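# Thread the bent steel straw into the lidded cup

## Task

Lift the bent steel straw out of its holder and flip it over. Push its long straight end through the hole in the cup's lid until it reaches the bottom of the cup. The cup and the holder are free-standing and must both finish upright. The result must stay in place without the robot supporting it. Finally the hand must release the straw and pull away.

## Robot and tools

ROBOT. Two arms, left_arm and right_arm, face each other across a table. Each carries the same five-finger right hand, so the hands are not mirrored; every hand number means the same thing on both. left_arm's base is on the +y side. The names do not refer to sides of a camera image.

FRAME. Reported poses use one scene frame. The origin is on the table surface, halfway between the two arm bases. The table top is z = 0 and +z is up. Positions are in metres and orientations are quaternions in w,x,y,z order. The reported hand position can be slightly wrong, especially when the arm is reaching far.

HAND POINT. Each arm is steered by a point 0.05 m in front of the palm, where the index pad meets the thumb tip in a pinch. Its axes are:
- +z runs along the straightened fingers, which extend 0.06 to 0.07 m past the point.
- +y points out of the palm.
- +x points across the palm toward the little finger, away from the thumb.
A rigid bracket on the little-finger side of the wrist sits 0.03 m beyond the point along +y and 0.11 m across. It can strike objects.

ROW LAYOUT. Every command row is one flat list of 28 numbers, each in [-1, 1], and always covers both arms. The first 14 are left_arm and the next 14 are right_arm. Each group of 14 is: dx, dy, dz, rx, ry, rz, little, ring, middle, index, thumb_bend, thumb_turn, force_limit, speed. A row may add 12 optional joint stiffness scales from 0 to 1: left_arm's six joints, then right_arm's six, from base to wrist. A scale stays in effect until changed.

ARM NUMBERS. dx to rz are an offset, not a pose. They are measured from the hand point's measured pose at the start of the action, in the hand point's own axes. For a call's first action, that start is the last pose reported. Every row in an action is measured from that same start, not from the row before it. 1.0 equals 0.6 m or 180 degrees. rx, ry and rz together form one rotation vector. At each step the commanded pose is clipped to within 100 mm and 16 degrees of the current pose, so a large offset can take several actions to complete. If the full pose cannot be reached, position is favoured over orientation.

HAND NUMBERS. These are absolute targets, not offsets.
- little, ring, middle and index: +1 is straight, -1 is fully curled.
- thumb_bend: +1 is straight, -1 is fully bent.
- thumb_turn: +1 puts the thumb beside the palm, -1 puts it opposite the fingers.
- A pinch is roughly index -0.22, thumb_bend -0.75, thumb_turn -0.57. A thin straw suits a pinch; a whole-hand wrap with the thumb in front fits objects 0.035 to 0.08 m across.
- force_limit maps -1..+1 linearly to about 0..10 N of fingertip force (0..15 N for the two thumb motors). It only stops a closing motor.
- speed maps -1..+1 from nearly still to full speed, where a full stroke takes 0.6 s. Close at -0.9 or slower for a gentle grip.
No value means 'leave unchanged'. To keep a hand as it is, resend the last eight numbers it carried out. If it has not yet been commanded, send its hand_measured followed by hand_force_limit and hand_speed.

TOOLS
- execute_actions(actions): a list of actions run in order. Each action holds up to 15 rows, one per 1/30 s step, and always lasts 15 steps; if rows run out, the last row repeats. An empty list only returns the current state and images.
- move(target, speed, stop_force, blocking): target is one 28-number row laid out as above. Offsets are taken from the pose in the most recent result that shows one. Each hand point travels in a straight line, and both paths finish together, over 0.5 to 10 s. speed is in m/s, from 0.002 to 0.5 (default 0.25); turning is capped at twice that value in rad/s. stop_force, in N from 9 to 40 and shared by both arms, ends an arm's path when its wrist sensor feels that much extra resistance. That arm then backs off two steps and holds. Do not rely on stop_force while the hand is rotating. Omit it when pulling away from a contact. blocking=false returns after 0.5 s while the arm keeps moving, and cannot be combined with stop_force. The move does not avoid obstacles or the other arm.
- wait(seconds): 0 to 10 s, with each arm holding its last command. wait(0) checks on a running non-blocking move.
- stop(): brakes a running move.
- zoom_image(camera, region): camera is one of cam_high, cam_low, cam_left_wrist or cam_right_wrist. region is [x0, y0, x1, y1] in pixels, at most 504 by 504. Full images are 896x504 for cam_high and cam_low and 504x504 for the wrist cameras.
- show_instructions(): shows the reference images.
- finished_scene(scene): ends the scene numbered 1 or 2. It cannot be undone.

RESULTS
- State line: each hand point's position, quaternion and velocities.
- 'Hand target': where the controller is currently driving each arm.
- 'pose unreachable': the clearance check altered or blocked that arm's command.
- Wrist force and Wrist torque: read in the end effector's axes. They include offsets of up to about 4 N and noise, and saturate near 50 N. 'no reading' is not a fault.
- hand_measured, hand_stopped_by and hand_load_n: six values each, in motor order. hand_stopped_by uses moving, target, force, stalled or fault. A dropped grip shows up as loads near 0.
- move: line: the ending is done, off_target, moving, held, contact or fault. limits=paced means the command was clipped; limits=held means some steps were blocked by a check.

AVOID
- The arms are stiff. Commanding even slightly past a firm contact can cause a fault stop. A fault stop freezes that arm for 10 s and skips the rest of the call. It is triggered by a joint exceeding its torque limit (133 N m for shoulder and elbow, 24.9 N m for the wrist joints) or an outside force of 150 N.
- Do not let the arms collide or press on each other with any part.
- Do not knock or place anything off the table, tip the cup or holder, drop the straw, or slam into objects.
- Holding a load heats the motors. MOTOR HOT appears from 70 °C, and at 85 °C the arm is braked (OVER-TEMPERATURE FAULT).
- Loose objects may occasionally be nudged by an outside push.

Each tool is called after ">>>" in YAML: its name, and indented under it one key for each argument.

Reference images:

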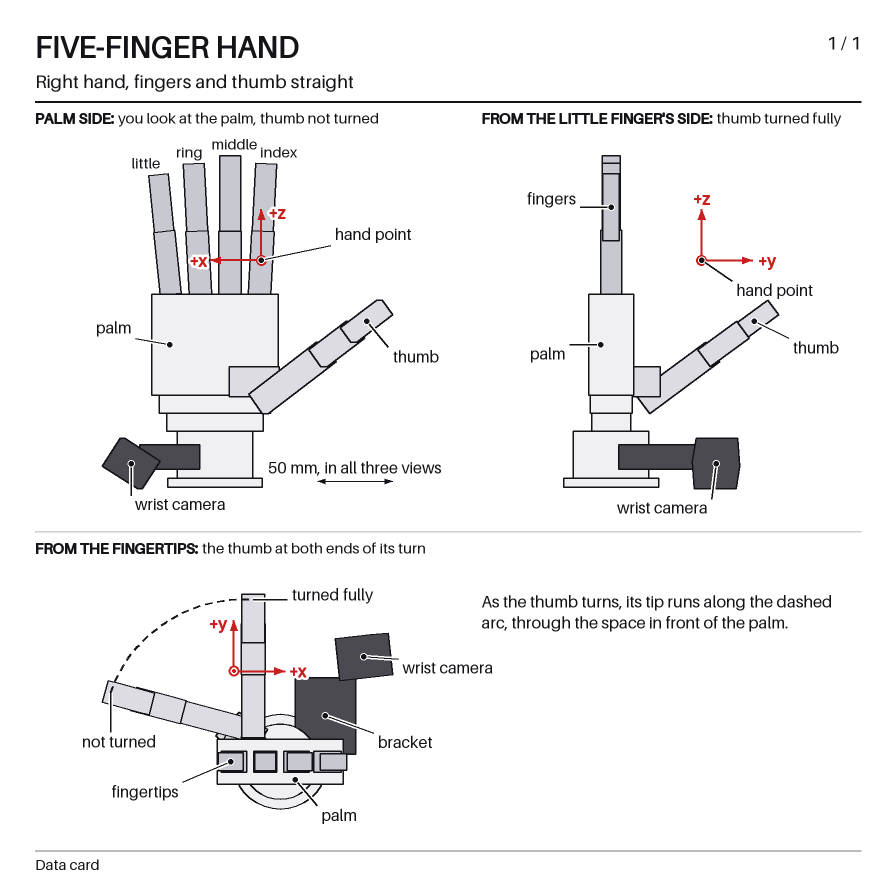

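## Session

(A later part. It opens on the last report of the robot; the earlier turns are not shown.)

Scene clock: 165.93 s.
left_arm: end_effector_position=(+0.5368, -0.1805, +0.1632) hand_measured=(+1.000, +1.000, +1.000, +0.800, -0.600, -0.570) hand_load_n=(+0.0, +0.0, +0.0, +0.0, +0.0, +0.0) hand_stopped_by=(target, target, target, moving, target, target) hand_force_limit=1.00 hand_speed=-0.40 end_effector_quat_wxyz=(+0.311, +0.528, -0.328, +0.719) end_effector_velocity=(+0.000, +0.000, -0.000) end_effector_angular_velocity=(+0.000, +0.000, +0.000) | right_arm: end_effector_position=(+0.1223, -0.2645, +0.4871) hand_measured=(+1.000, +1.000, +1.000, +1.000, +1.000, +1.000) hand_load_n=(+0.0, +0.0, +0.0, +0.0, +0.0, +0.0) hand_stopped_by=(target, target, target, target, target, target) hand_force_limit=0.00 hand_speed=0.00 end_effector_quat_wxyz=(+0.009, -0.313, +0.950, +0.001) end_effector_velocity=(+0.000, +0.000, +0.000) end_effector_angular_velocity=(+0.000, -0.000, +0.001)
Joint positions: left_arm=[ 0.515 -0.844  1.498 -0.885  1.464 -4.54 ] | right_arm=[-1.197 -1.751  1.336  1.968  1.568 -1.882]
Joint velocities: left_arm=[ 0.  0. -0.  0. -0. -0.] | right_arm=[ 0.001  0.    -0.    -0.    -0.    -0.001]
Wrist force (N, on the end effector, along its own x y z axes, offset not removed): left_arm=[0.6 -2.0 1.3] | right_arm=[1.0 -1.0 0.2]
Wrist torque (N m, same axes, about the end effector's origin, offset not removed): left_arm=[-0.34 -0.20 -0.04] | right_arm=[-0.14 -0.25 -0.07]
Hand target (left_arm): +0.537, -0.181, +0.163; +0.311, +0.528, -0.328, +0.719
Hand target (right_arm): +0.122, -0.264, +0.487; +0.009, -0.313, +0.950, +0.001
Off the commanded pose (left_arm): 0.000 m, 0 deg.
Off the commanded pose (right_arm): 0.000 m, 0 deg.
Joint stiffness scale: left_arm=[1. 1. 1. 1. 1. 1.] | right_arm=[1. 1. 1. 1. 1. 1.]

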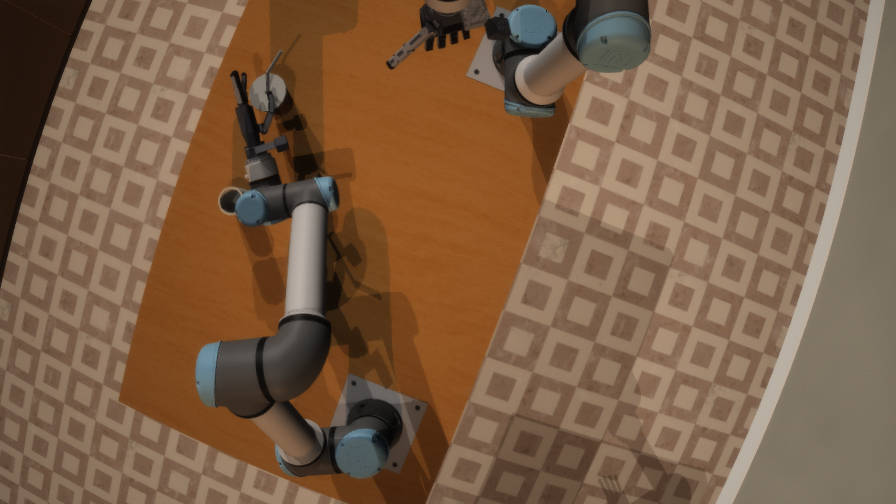

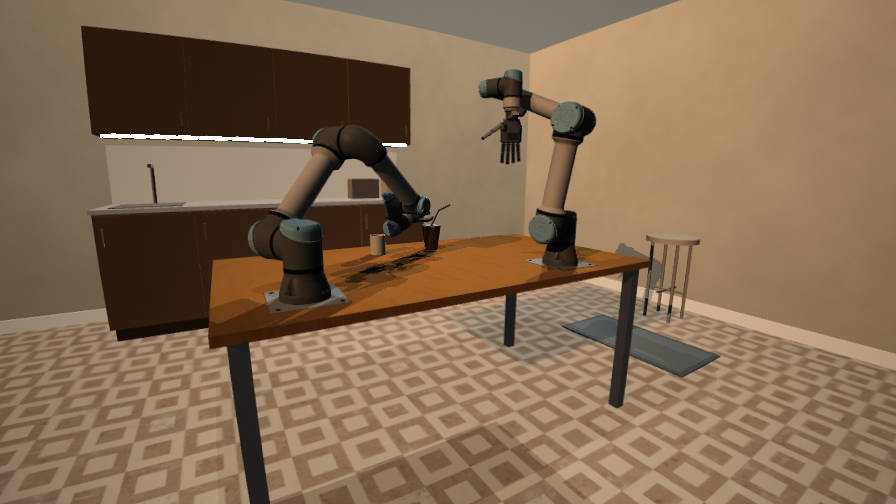

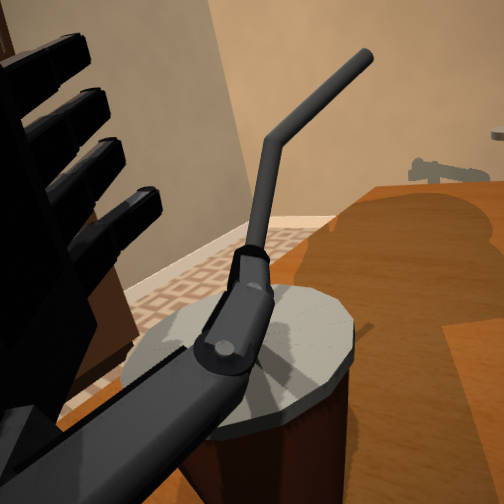

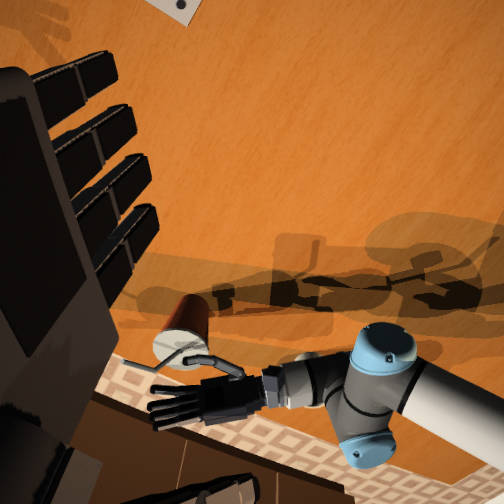

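>>> execute_actions:
  actions:
    - [[0.012,0.03,0.018,0,0,0,1,1,1,0.7,-0.6,-0.57,0,-0.4,0,0,0,0,0,0,1,1,1,1,1,1,0,0]]
    - [[0,0,0,0,0,0,1,1,1,0.05,-0.6,-0.57,0,-0.5,0,0,0,0,0,0,1,1,1,1,1,1,0,0]]
    - [[0,0,0,0,0,0,1,1,1,0.05,-0.6,-0.57,0,-0.5,0,0,0,0,0,0,1,1,1,1,1,1,0,0]]

>>> zoom_image:
  camera: "cam_right_wrist"
  region: [110,300,250,430]

Scene clock: 172.53 s.
left_arm: end_effector_position=(+0.5268, -0.1969, +0.1708) hand_measured=(+1.000, +1.000, +1.000, +0.050, -0.600, -0.570) hand_load_n=(+0.0, +0.0, +0.0, +0.0, +0.0, +0.0) hand_stopped_by=(target, target, target, target, target, target) hand_force_limit=0.00 hand_speed=-0.50 end_effector_quat_wxyz=(+0.312, +0.528, -0.328, +0.719) end_effector_velocity=(+0.001, +0.000, +0.000) end_effector_angular_velocity=(-0.001, +0.000, +0.001) | right_arm: end_effector_position=(+0.1223, -0.2645, +0.4871) hand_measured=(+1.000, +1.000, +1.000, +1.000, +1.000, +1.000) hand_load_n=(+0.0, +0.0, +0.0, +0.0, +0.0, +0.0) hand_stopped_by=(target, target, target, target, target, target) hand_force_limit=0.00 hand_speed=0.00 end_effector_quat_wxyz=(+0.009, -0.313, +0.950, +0.001) end_effector_velocity=(+0.000, -0.001, +0.000) end_effector_angular_velocity=(-0.001, -0.001, -0.001)
Joint positions: left_arm=[ 0.488 -0.842  1.472 -0.862  1.439 -4.535] | right_arm=[-1.197 -1.751  1.336  1.968  1.568 -1.882]
Joint velocities: left_arm=[ 0.001  0.    -0.001  0.    -0.001 -0.   ] | right_arm=[-0.001 -0.    -0.     0.     0.001 -0.   ]
Wrist force (N, on the end effector, along its own x y z axes, offset not removed): left_arm=[0.3 -0.5 -0.7] | right_arm=[2.8 -0.7 -1.8]
Wrist torque (N m, same axes, about the end effector's origin, offset not removed): left_arm=[0.10 -0.03 0.10] | right_arm=[0.01 -0.29 -0.06]
Hand target (left_arm): +0.527, -0.197, +0.171; +0.312, +0.528, -0.328, +0.719
Hand target (right_arm): +0.122, -0.264, +0.487; +0.009, -0.313, +0.950, +0.001
Off the commanded pose (left_arm): 0.000 m, 0 deg.
Off the commanded pose (right_arm): 0.000 m, 0 deg.
Joint stiffness scale: left_arm=[1. 1. 1. 1. 1. 1.] | right_arm=[1. 1. 1. 1. 1. 1.]

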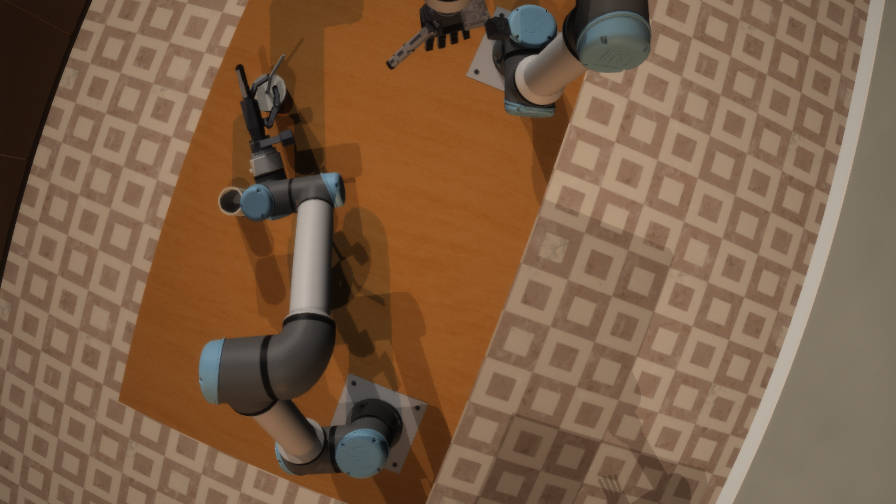

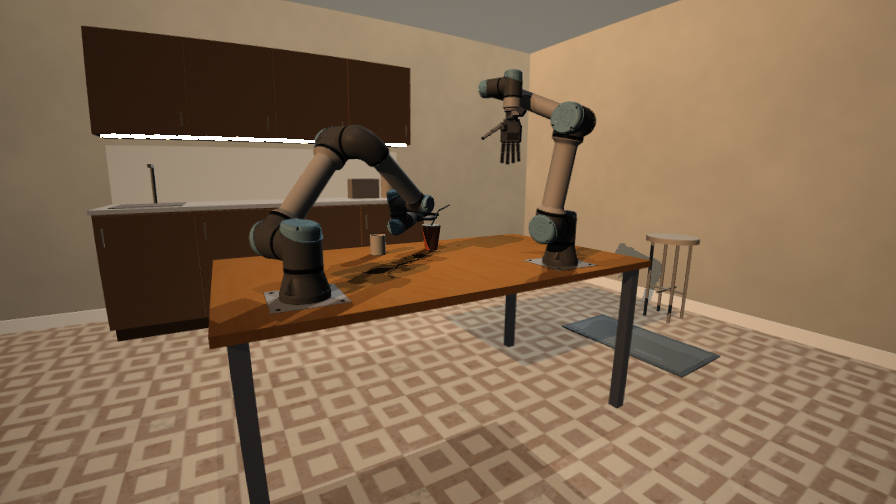

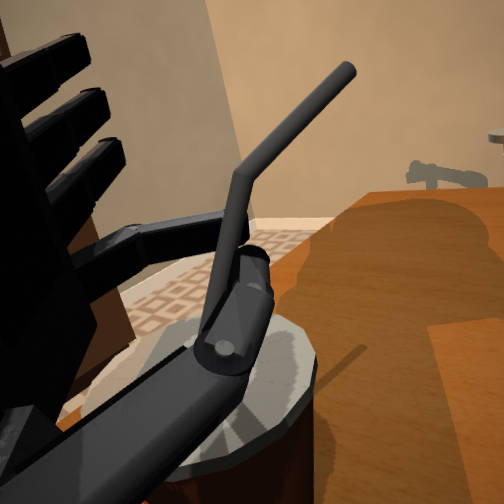

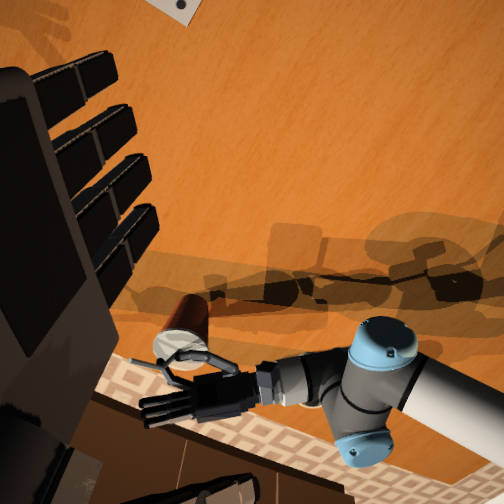

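Region (110, 300, 250, 430) of cam_right_wrist's 504x504 image, scaled by 3.600, with more detail than that image has; it fills the top 468 rows of this view, and the rest is white.

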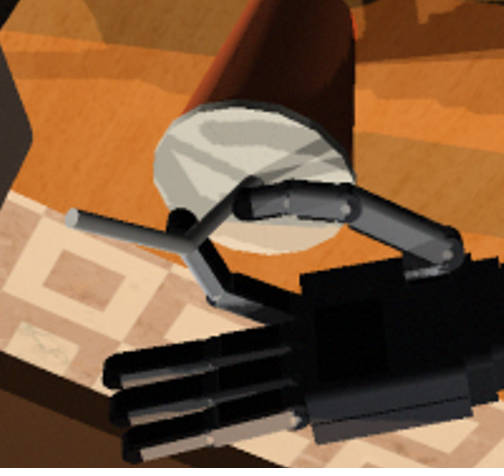

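>>> move:
  target: [0,-0.012,-0.04,0,0,0,1,1,1,0.05,-0.6,-0.57,0,-0.5,0,0,0,0,0,0,1,1,1,1,1,1,0,0]
  speed: 0.02

>>> zoom_image:
  camera: "cam_right_wrist"
  region: [110,300,250,430]

Scene clock: 186.10 s.
left_arm: end_effector_position=(+0.5191, -0.1756, +0.1662) hand_measured=(+1.000, +1.000, +1.000, +0.050, -0.600, -0.570) hand_load_n=(+0.0, +0.0, +0.0, +0.0, +0.0, +0.0) hand_stopped_by=(target, target, target, target, target, target) hand_force_limit=0.00 hand_speed=-0.50 end_effector_quat_wxyz=(+0.312, +0.527, -0.328, +0.719) end_effector_velocity=(-0.001, +0.002, -0.000) end_effector_angular_velocity=(-0.003, -0.000, -0.001) | right_arm: end_effector_position=(+0.1223, -0.2645, +0.4871) hand_measured=(+1.000, +1.000, +1.000, +1.000, +1.000, +1.000) hand_load_n=(+0.0, +0.0, +0.0, +0.0, +0.0, +0.0) hand_stopped_by=(target, target, target, target, target, target) hand_force_limit=0.00 hand_speed=0.00 end_effector_quat_wxyz=(+0.009, -0.313, +0.950, +0.001) end_effector_velocity=(+0.001, -0.000, +0.000) end_effector_angular_velocity=(+0.000, -0.001, -0.002)
Joint positions: left_arm=[ 0.493 -0.877  1.551 -0.908  1.444 -4.535] | right_arm=[-1.197 -1.751  1.336  1.968  1.568 -1.882]
Joint velocities: left_arm=[ 0.    -0.003  0.009 -0.009  0.001 -0.001] | right_arm=[-0.001  0.    -0.001 -0.     0.     0.001]
Wrist force (N, on the end effector, along its own x y z axes, offset not removed): left_arm=[3.1 -0.9 1.0] | right_arm=[1.9 2.3 -0.3]
Wrist torque (N m, same axes, about the end effector's origin, offset not removed): left_arm=[-0.15 -0.54 0.28] | right_arm=[0.48 -0.26 0.15]
Hand target (left_arm): +0.519, -0.173, +0.166; +0.312, +0.528, -0.328, +0.719
Hand target (right_arm): +0.122, -0.264, +0.487; +0.009, -0.313, +0.950, +0.001
Off the commanded pose (left_arm): 0.002 m, 0 deg.
Off the commanded pose (right_arm): 0.000 m, 0 deg.
Joint stiffness scale: left_arm=[1. 1. 1. 1. 1. 1.] | right_arm=[1. 1. 1. 1. 1. 1.]
move: done

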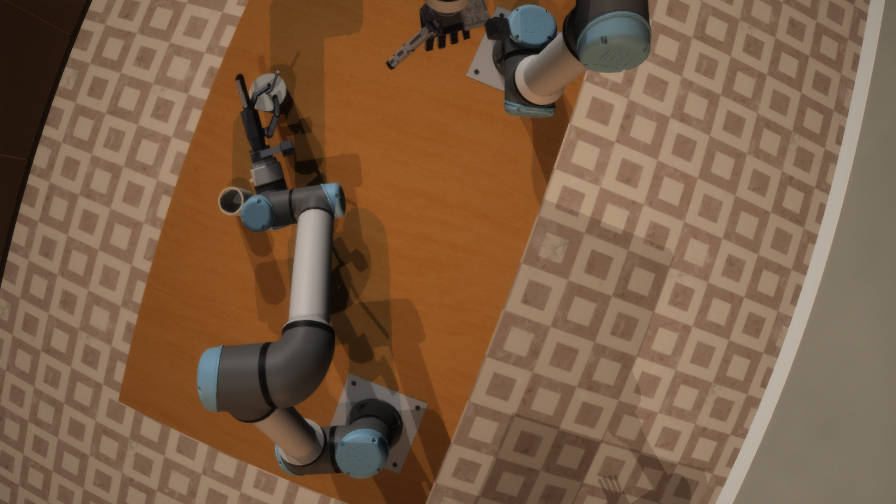

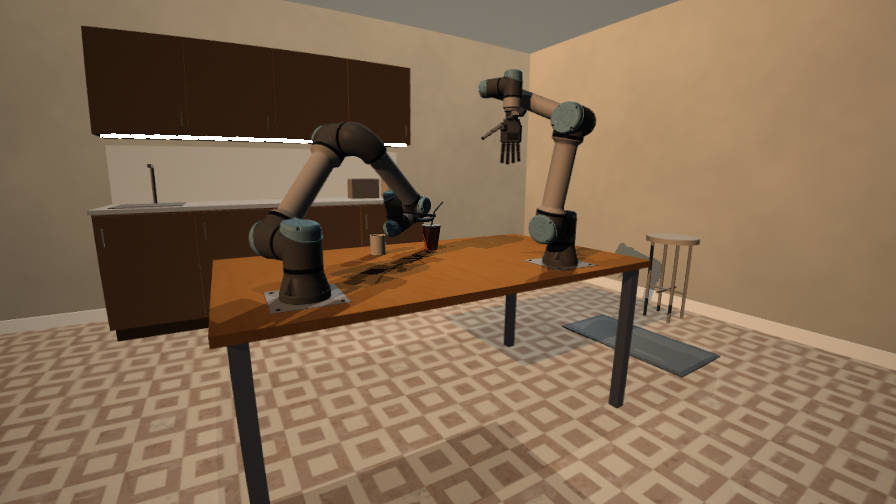

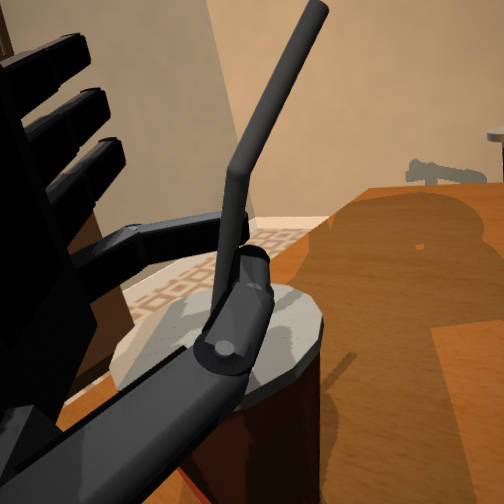

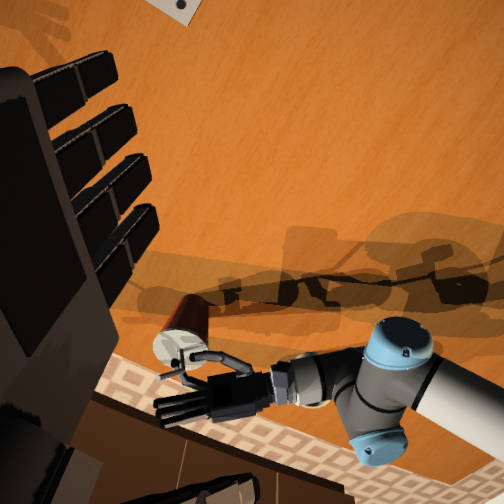

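Region (110, 300, 250, 430) of cam_right_wrist's 504x504 image, scaled by 3.600, with more detail than that image has; it fills the top 468 rows of this view, and the rest is white.

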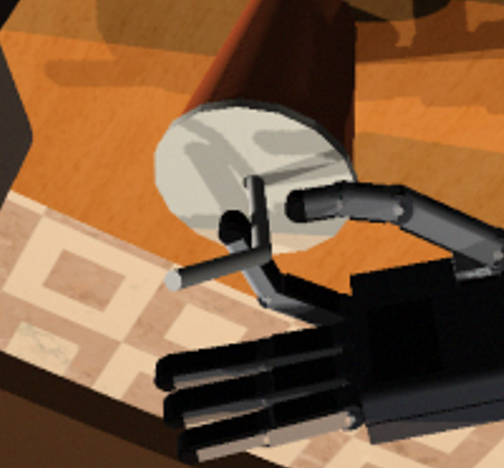

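>>> zoom_image:
  camera: "cam_low"
  region: [380,185,470,260]

Region (380, 185, 470, 260) of cam_low's 896x504 image, scaled by 5.600, with more detail than that image has.

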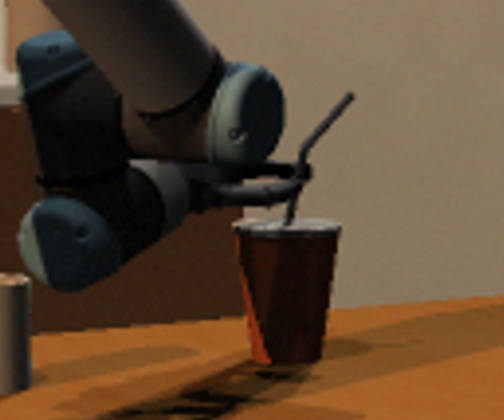

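>>> move:
  target: [0,0,-0.025,0,0,0,1,1,1,0.05,-0.6,-0.57,0,-0.5,0,0,0,0,0,0,1,1,1,1,1,1,0,0]
  speed: 0.02

>>> zoom_image:
  camera: "cam_low"
  region: [380,185,470,260]

Scene clock: 193.17 s.
left_arm: end_effector_position=(+0.5128, -0.1643, +0.1628) hand_measured=(+1.000, +1.000, +1.000, +0.050, -0.600, -0.570) hand_load_n=(+0.0, +0.0, +0.0, +0.0, +0.0, +0.0) hand_stopped_by=(target, target, target, target, target, target) hand_force_limit=0.00 hand_speed=-0.50 end_effector_quat_wxyz=(+0.312, +0.527, -0.327, +0.719) end_effector_velocity=(-0.001, +0.002, +0.001) end_effector_angular_velocity=(-0.004, -0.002, +0.000) | right_arm: end_effector_position=(+0.1223, -0.2645, +0.4871) hand_measured=(+1.000, +1.000, +1.000, +1.000, +1.000, +1.000) hand_load_n=(+0.0, +0.0, +0.0, +0.0, +0.0, +0.0) hand_stopped_by=(target, target, target, target, target, target) hand_force_limit=0.00 hand_speed=0.00 end_effector_quat_wxyz=(+0.009, -0.313, +0.950, +0.001) end_effector_velocity=(-0.000, +0.000, +0.000) end_effector_angular_velocity=(-0.000, -0.001, +0.001)
Joint positions: left_arm=[ 0.492 -0.895  1.598 -0.937  1.442 -4.535] | right_arm=[-1.197 -1.751  1.336  1.968  1.568 -1.882]
Joint velocities: left_arm=[ 0.    -0.003  0.007 -0.008 -0.     0.   ] | right_arm=[ 0.002  0.    -0.001 -0.001  0.001  0.001]
Wrist force (N, on the end effector, along its own x y z axes, offset not removed): left_arm=[1.1 -1.1 0.5] | right_arm=[4.1 1.3 1.6]
Wrist torque (N m, same axes, about the end effector's origin, offset not removed): left_arm=[-0.13 -0.27 -0.01] | right_arm=[0.20 -0.66 0.32]
Hand target (left_arm): +0.511, -0.164, +0.163; +0.312, +0.527, -0.328, +0.719
Hand target (right_arm): +0.122, -0.264, +0.487; +0.009, -0.313, +0.950, +0.001
Off the commanded pose (left_arm): 0.002 m, 0 deg.
Off the commanded pose (right_arm): 0.000 m, 0 deg.
Joint stiffness scale: left_arm=[1. 1. 1. 1. 1. 1.] | right_arm=[1. 1. 1. 1. 1. 1.]
move: done

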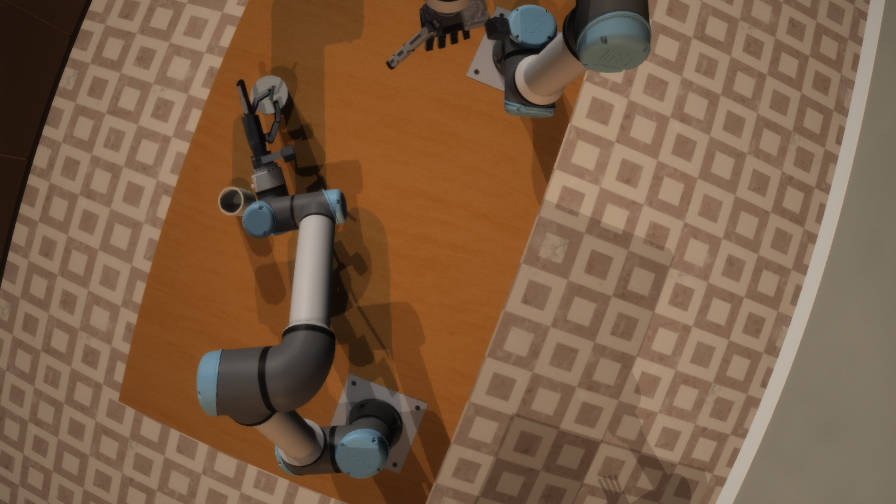

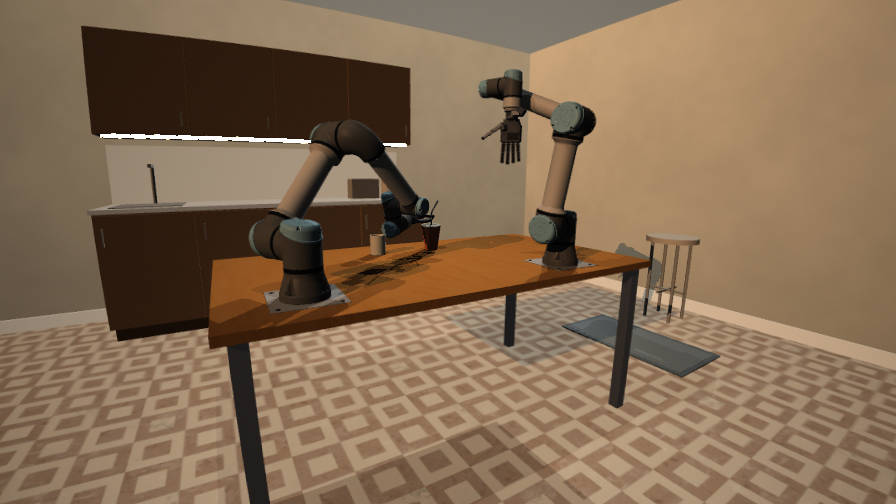

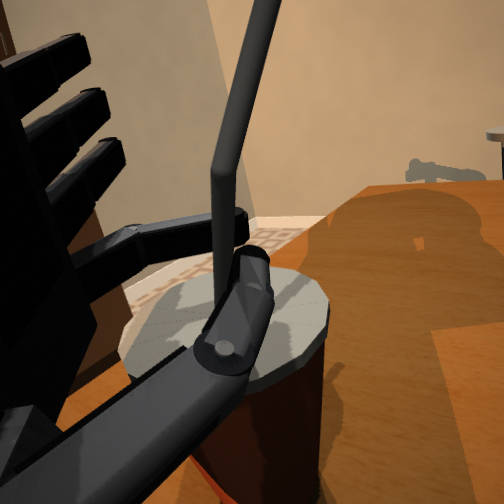

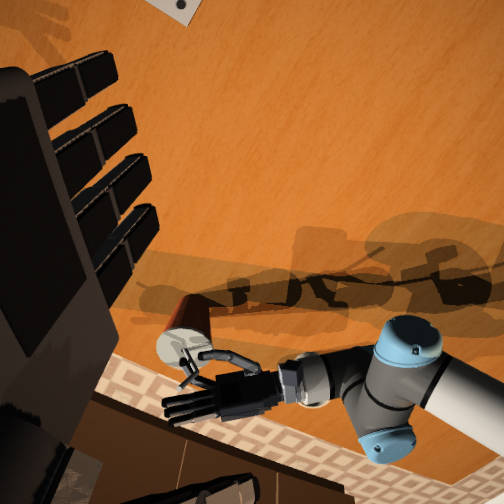

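Region (380, 185, 470, 260) of cam_low's 896x504 image, scaled by 5.600, with more detail than that image has.

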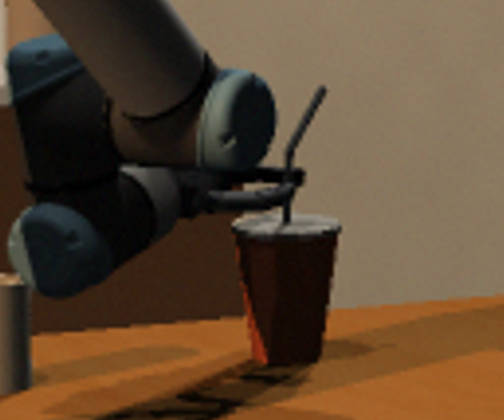

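>>> move:
  target: [0.015,0,0.02,0,0,0,1,1,1,0.05,-0.75,-0.57,1,-0.5,0,0,0,0,0,0,1,1,1,1,1,1,0,0]
  speed: 0.02

>>> move:
  target: [0,0,0,0,0,0,1,1,1,-0.4,-0.75,-0.57,1,-0.6,0,0,0,0,0,0,1,1,1,1,1,1,0,0]

>>> move:
  target: [-0.025,0.004,-0.006,0,0,0,1,1,1,-0.4,-0.75,-0.57,1,-0.6,0,0,0,0,0,0,1,1,1,1,1,1,0,0]
  speed: 0.015

>>> zoom_image:
  camera: "cam_low"
  region: [380,185,470,260]

Scene clock: 198.47 s.
left_arm: end_effector_position=(+0.5165, -0.1717, +0.1727) hand_measured=(+1.000, +1.000, +1.000, +0.050, -0.750, -0.570) hand_load_n=(+0.0, +0.0, +0.0, +0.0, +0.0, +0.0) hand_stopped_by=(target, target, target, target, target, target) hand_force_limit=1.00 hand_speed=-0.50 end_effector_quat_wxyz=(+0.312, +0.528, -0.328, +0.719) end_effector_velocity=(+0.001, -0.001, +0.000) end_effector_angular_velocity=(+0.005, +0.002, +0.001) | right_arm: end_effector_position=(+0.1223, -0.2645, +0.4871) hand_measured=(+1.000, +1.000, +1.000, +1.000, +1.000, +1.000) hand_load_n=(+0.0, +0.0, +0.0, +0.0, +0.0, +0.0) hand_stopped_by=(target, target, target, target, target, target) hand_force_limit=0.00 hand_speed=0.00 end_effector_quat_wxyz=(+0.009, -0.313, +0.950, +0.001) end_effector_velocity=(-0.000, -0.000, +0.000) end_effector_angular_velocity=(-0.000, -0.001, +0.000)
Joint positions: left_arm=[ 0.492 -0.895  1.565 -0.901  1.442 -4.535] | right_arm=[-1.197 -1.751  1.336  1.968  1.568 -1.882]
Joint velocities: left_arm=[ 0.001  0.    -0.007  0.011 -0.     0.   ] | right_arm=[ 0.001 -0.    -0.    -0.     0.001  0.001]
Wrist force (N, on the end effector, along its own x y z axes, offset not removed): left_arm=[0.9 -0.6 1.5] | right_arm=[0.3 -1.5 3.0]
Wrist torque (N m, same axes, about the end effector's origin, offset not removed): left_arm=[-0.15 -0.24 0.01] | right_arm=[-0.25 -0.39 -0.16]
Hand target (left_arm): +0.517, -0.173, +0.174; +0.312, +0.527, -0.327, +0.719
Hand target (right_arm): +0.122, -0.264, +0.487; +0.009, -0.313, +0.950, +0.001
Off the commanded pose (left_arm): 0.002 m, 0 deg.
Off the commanded pose (right_arm): 0.000 m, 0 deg.
Joint stiffness scale: left_arm=[1. 1. 1. 1. 1. 1.] | right_arm=[1. 1. 1. 1. 1. 1.]
move: done

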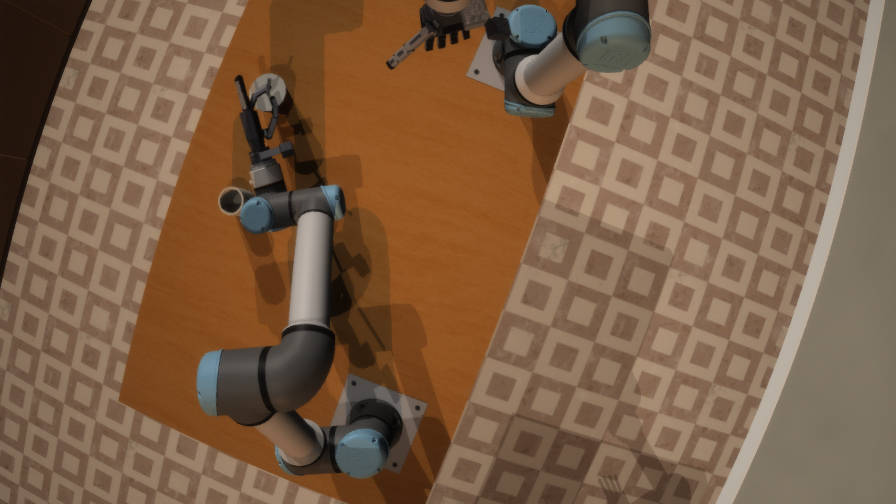

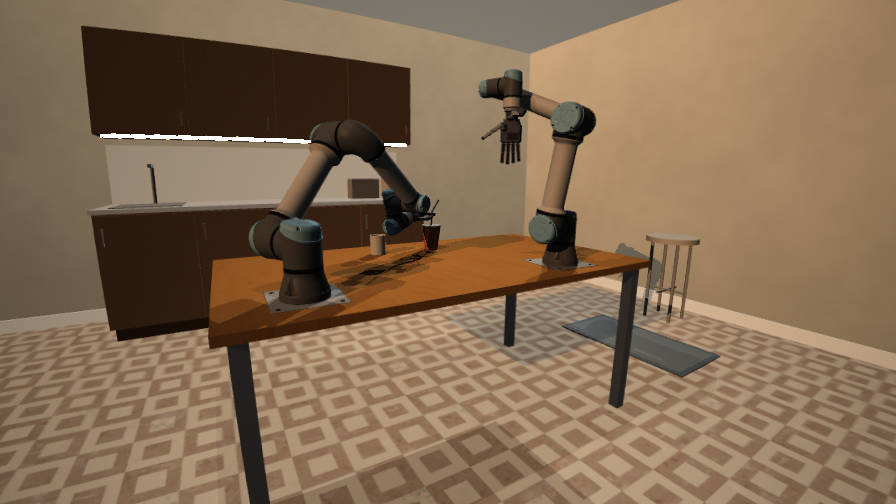

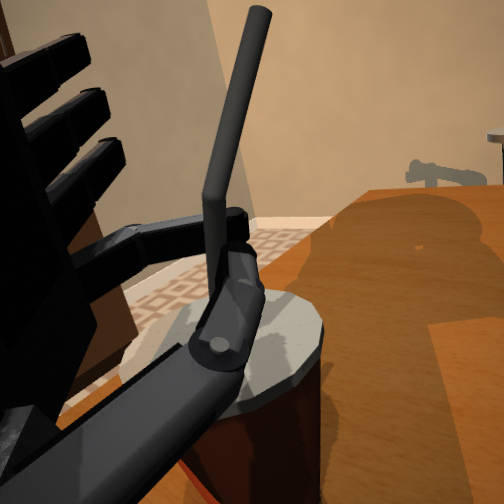

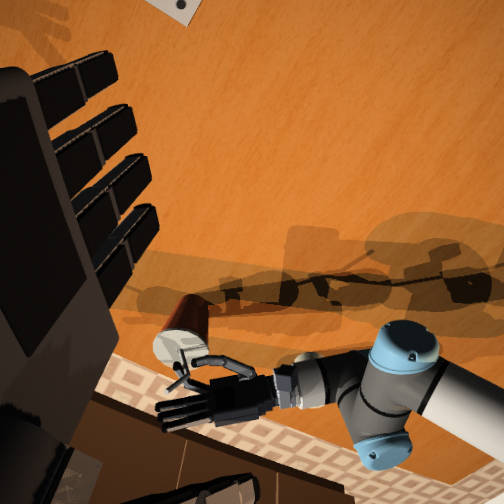

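Scene clock: 199.20 s.
left_arm: end_effector_position=(+0.5165, -0.1717, +0.1728) hand_measured=(+1.000, +1.000, +1.000, -0.242, -0.750, -0.570) hand_load_n=(+0.0, +0.0, +0.0, +11.5, +1.0, +0.0) hand_stopped_by=(target, target, target, force, target, target) hand_force_limit=1.00 hand_speed=-0.60 end_effector_quat_wxyz=(+0.312, +0.528, -0.328, +0.719) end_effector_velocity=(+0.001, +0.000, +0.000) end_effector_angular_velocity=(+0.000, -0.002, +0.001) | right_arm: end_effector_position=(+0.1223, -0.2645, +0.4871) hand_measured=(+1.000, +1.000, +1.000, +1.000, +1.000, +1.000) hand_load_n=(+0.0, +0.0, +0.0, +0.0, +0.0, +0.0) hand_stopped_by=(target, target, target, target, target, target) hand_force_limit=0.00 hand_speed=0.00 end_effector_quat_wxyz=(+0.009, -0.313, +0.950, +0.001) end_effector_velocity=(-0.000, +0.000, +0.000) end_effector_angular_velocity=(+0.000, -0.001, +0.001)
Joint positions: left_arm=[ 0.492 -0.895  1.564 -0.901  1.442 -4.535] | right_arm=[-1.197 -1.751  1.336  1.968  1.568 -1.882]
Joint velocities: left_arm=[ 0.    -0.    -0.001  0.    -0.     0.002] | right_arm=[ 0.     0.    -0.001  0.    -0.    -0.001]
Wrist force (N, on the end effector, along its own x y z axes, offset not removed): left_arm=[2.5 -1.3 -0.6] | right_arm=[-1.7 -0.3 -3.7]
Wrist torque (N m, same axes, about the end effector's origin, offset not removed): left_arm=[-0.10 -0.47 0.31] | right_arm=[0.39 0.40 -0.30]
Hand target (left_arm): +0.516, -0.172, +0.173; +0.312, +0.528, -0.328, +0.719
Hand target (right_arm): +0.122, -0.264, +0.487; +0.009, -0.313, +0.950, +0.001
Off the commanded pose (left_arm): 0.000 m, 0 deg.
Off the commanded pose (right_arm): 0.000 m, 0 deg.
Joint stiffness scale: left_arm=[1. 1. 1. 1. 1. 1.] | right_arm=[1. 1. 1. 1. 1. 1.]
move: done

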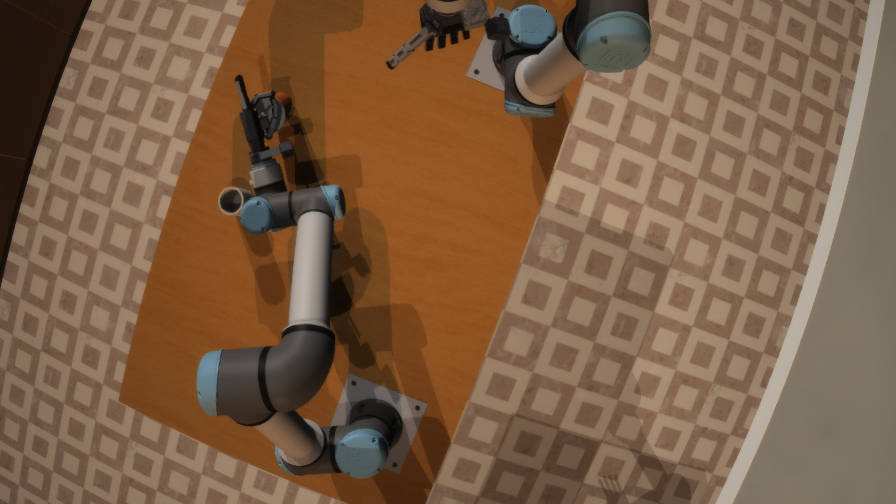

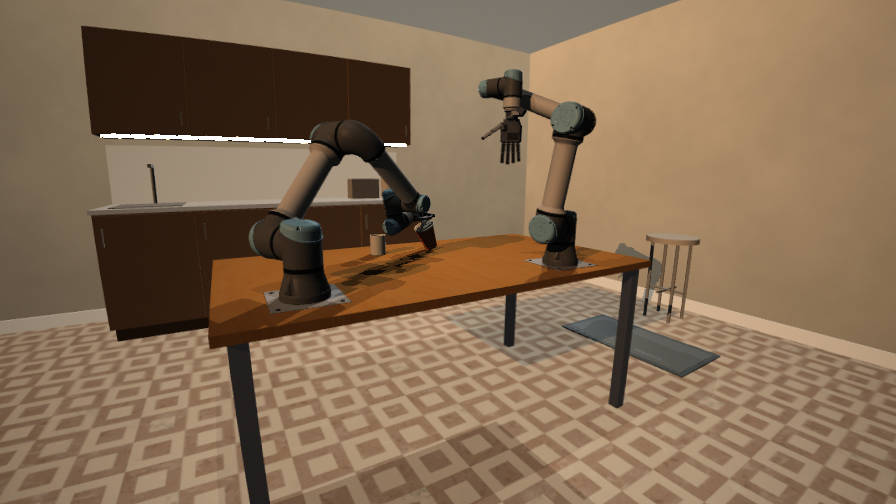

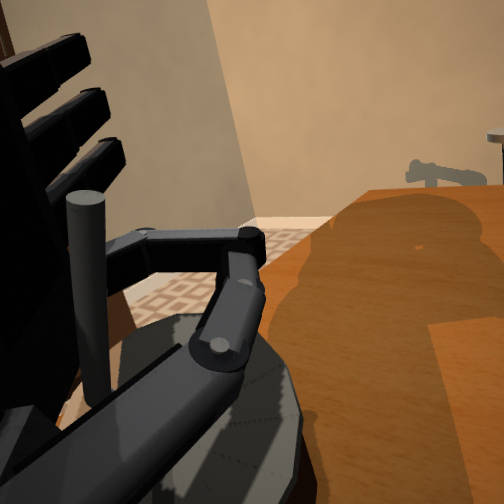

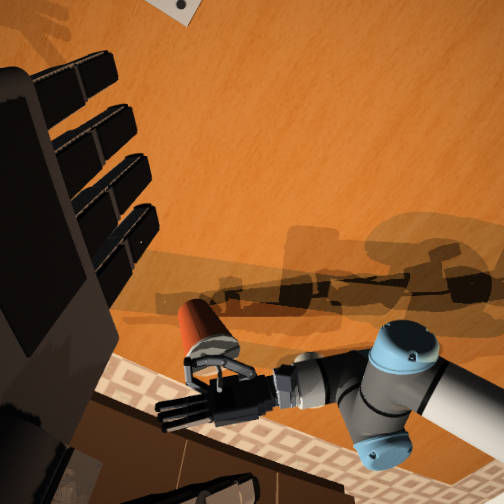

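Scene clock: 200.57 s.
left_arm: end_effector_position=(+0.5171, -0.1728, +0.1623) hand_measured=(+1.000, +1.000, +1.000, -0.242, -0.750, -0.570) hand_load_n=(+0.0, +0.0, +0.0, +11.5, +1.0, +0.0) hand_stopped_by=(target, target, target, force, target, target) hand_force_limit=1.00 hand_speed=-0.60 end_effector_quat_wxyz=(+0.313, +0.526, -0.326, +0.721) end_effector_velocity=(-0.001, -0.001, -0.001) end_effector_angular_velocity=(-0.003, -0.001, -0.001) | right_arm: end_effector_position=(+0.1223, -0.2645, +0.4871) hand_measured=(+1.000, +1.000, +1.000, +1.000, +1.000, +1.000) hand_load_n=(+0.0, +0.0, +0.0, +0.0, +0.0, +0.0) hand_stopped_by=(target, target, target, target, target, target) hand_force_limit=0.00 hand_speed=0.00 end_effector_quat_wxyz=(+0.009, -0.313, +0.950, +0.001) end_effector_velocity=(-0.000, +0.000, -0.000) end_effector_angular_velocity=(+0.001, +0.000, -0.001)
Joint positions: left_arm=[ 0.492 -0.876  1.568 -0.93   1.442 -4.535] | right_arm=[-1.197 -1.751  1.336  1.968  1.568 -1.882]
Joint velocities: left_arm=[-0.001  0.003  0.001 -0.007 -0.    -0.001] | right_arm=[-0.001 -0.001  0.001 -0.    -0.001 -0.   ]
Wrist force (N, on the end effector, along its own x y z axes, offset not removed): left_arm=[1.5 -2.4 0.8] | right_arm=[0.1 -2.3 5.2]
Wrist torque (N m, same axes, about the end effector's origin, offset not removed): left_arm=[-0.50 -0.31 0.12] | right_arm=[-0.73 -0.21 0.05]
Hand target (left_arm): +0.516, -0.172, +0.157; +0.312, +0.528, -0.328, +0.719
Hand target (right_arm): +0.122, -0.264, +0.487; +0.009, -0.313, +0.950, +0.001
Off the commanded pose (left_arm): 0.005 m, 0 deg.
Off the commanded pose (right_arm): 0.000 m, 0 deg.
Joint stiffness scale: left_arm=[1. 1. 1. 1. 1. 1.] | right_arm=[1. 1. 1. 1. 1. 1.]
move: off_target (left_arm)

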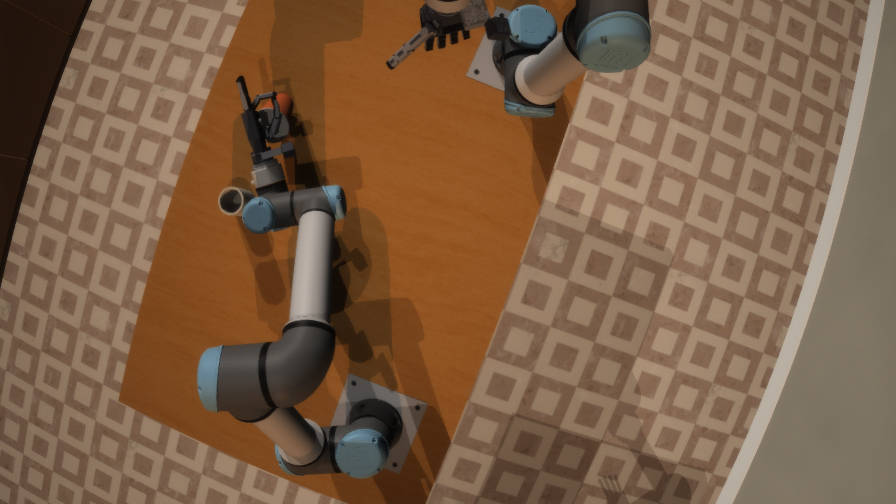

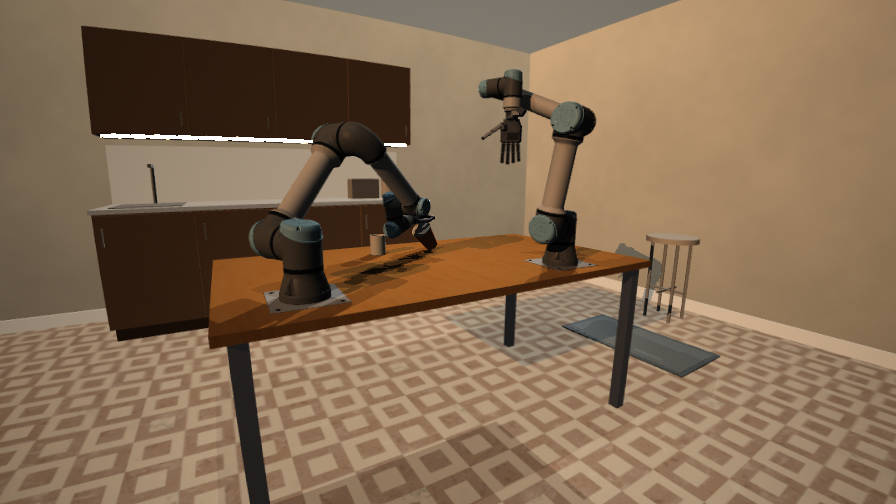

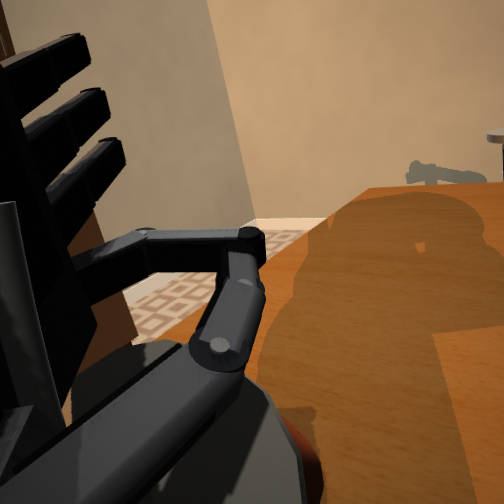

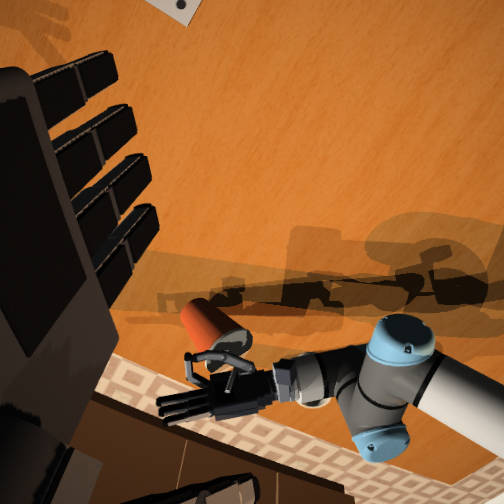

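Region (380, 185, 470, 260) of cam_low's 896x504 image, scaled by 5.600, with more detail than that image has.

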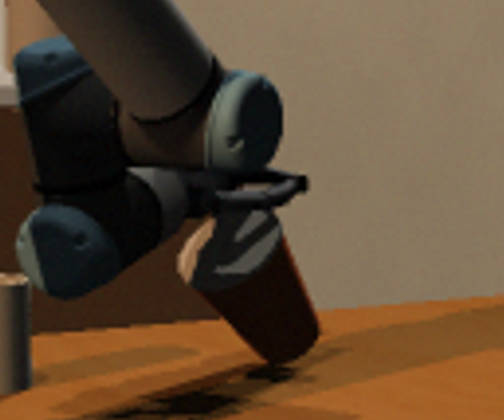

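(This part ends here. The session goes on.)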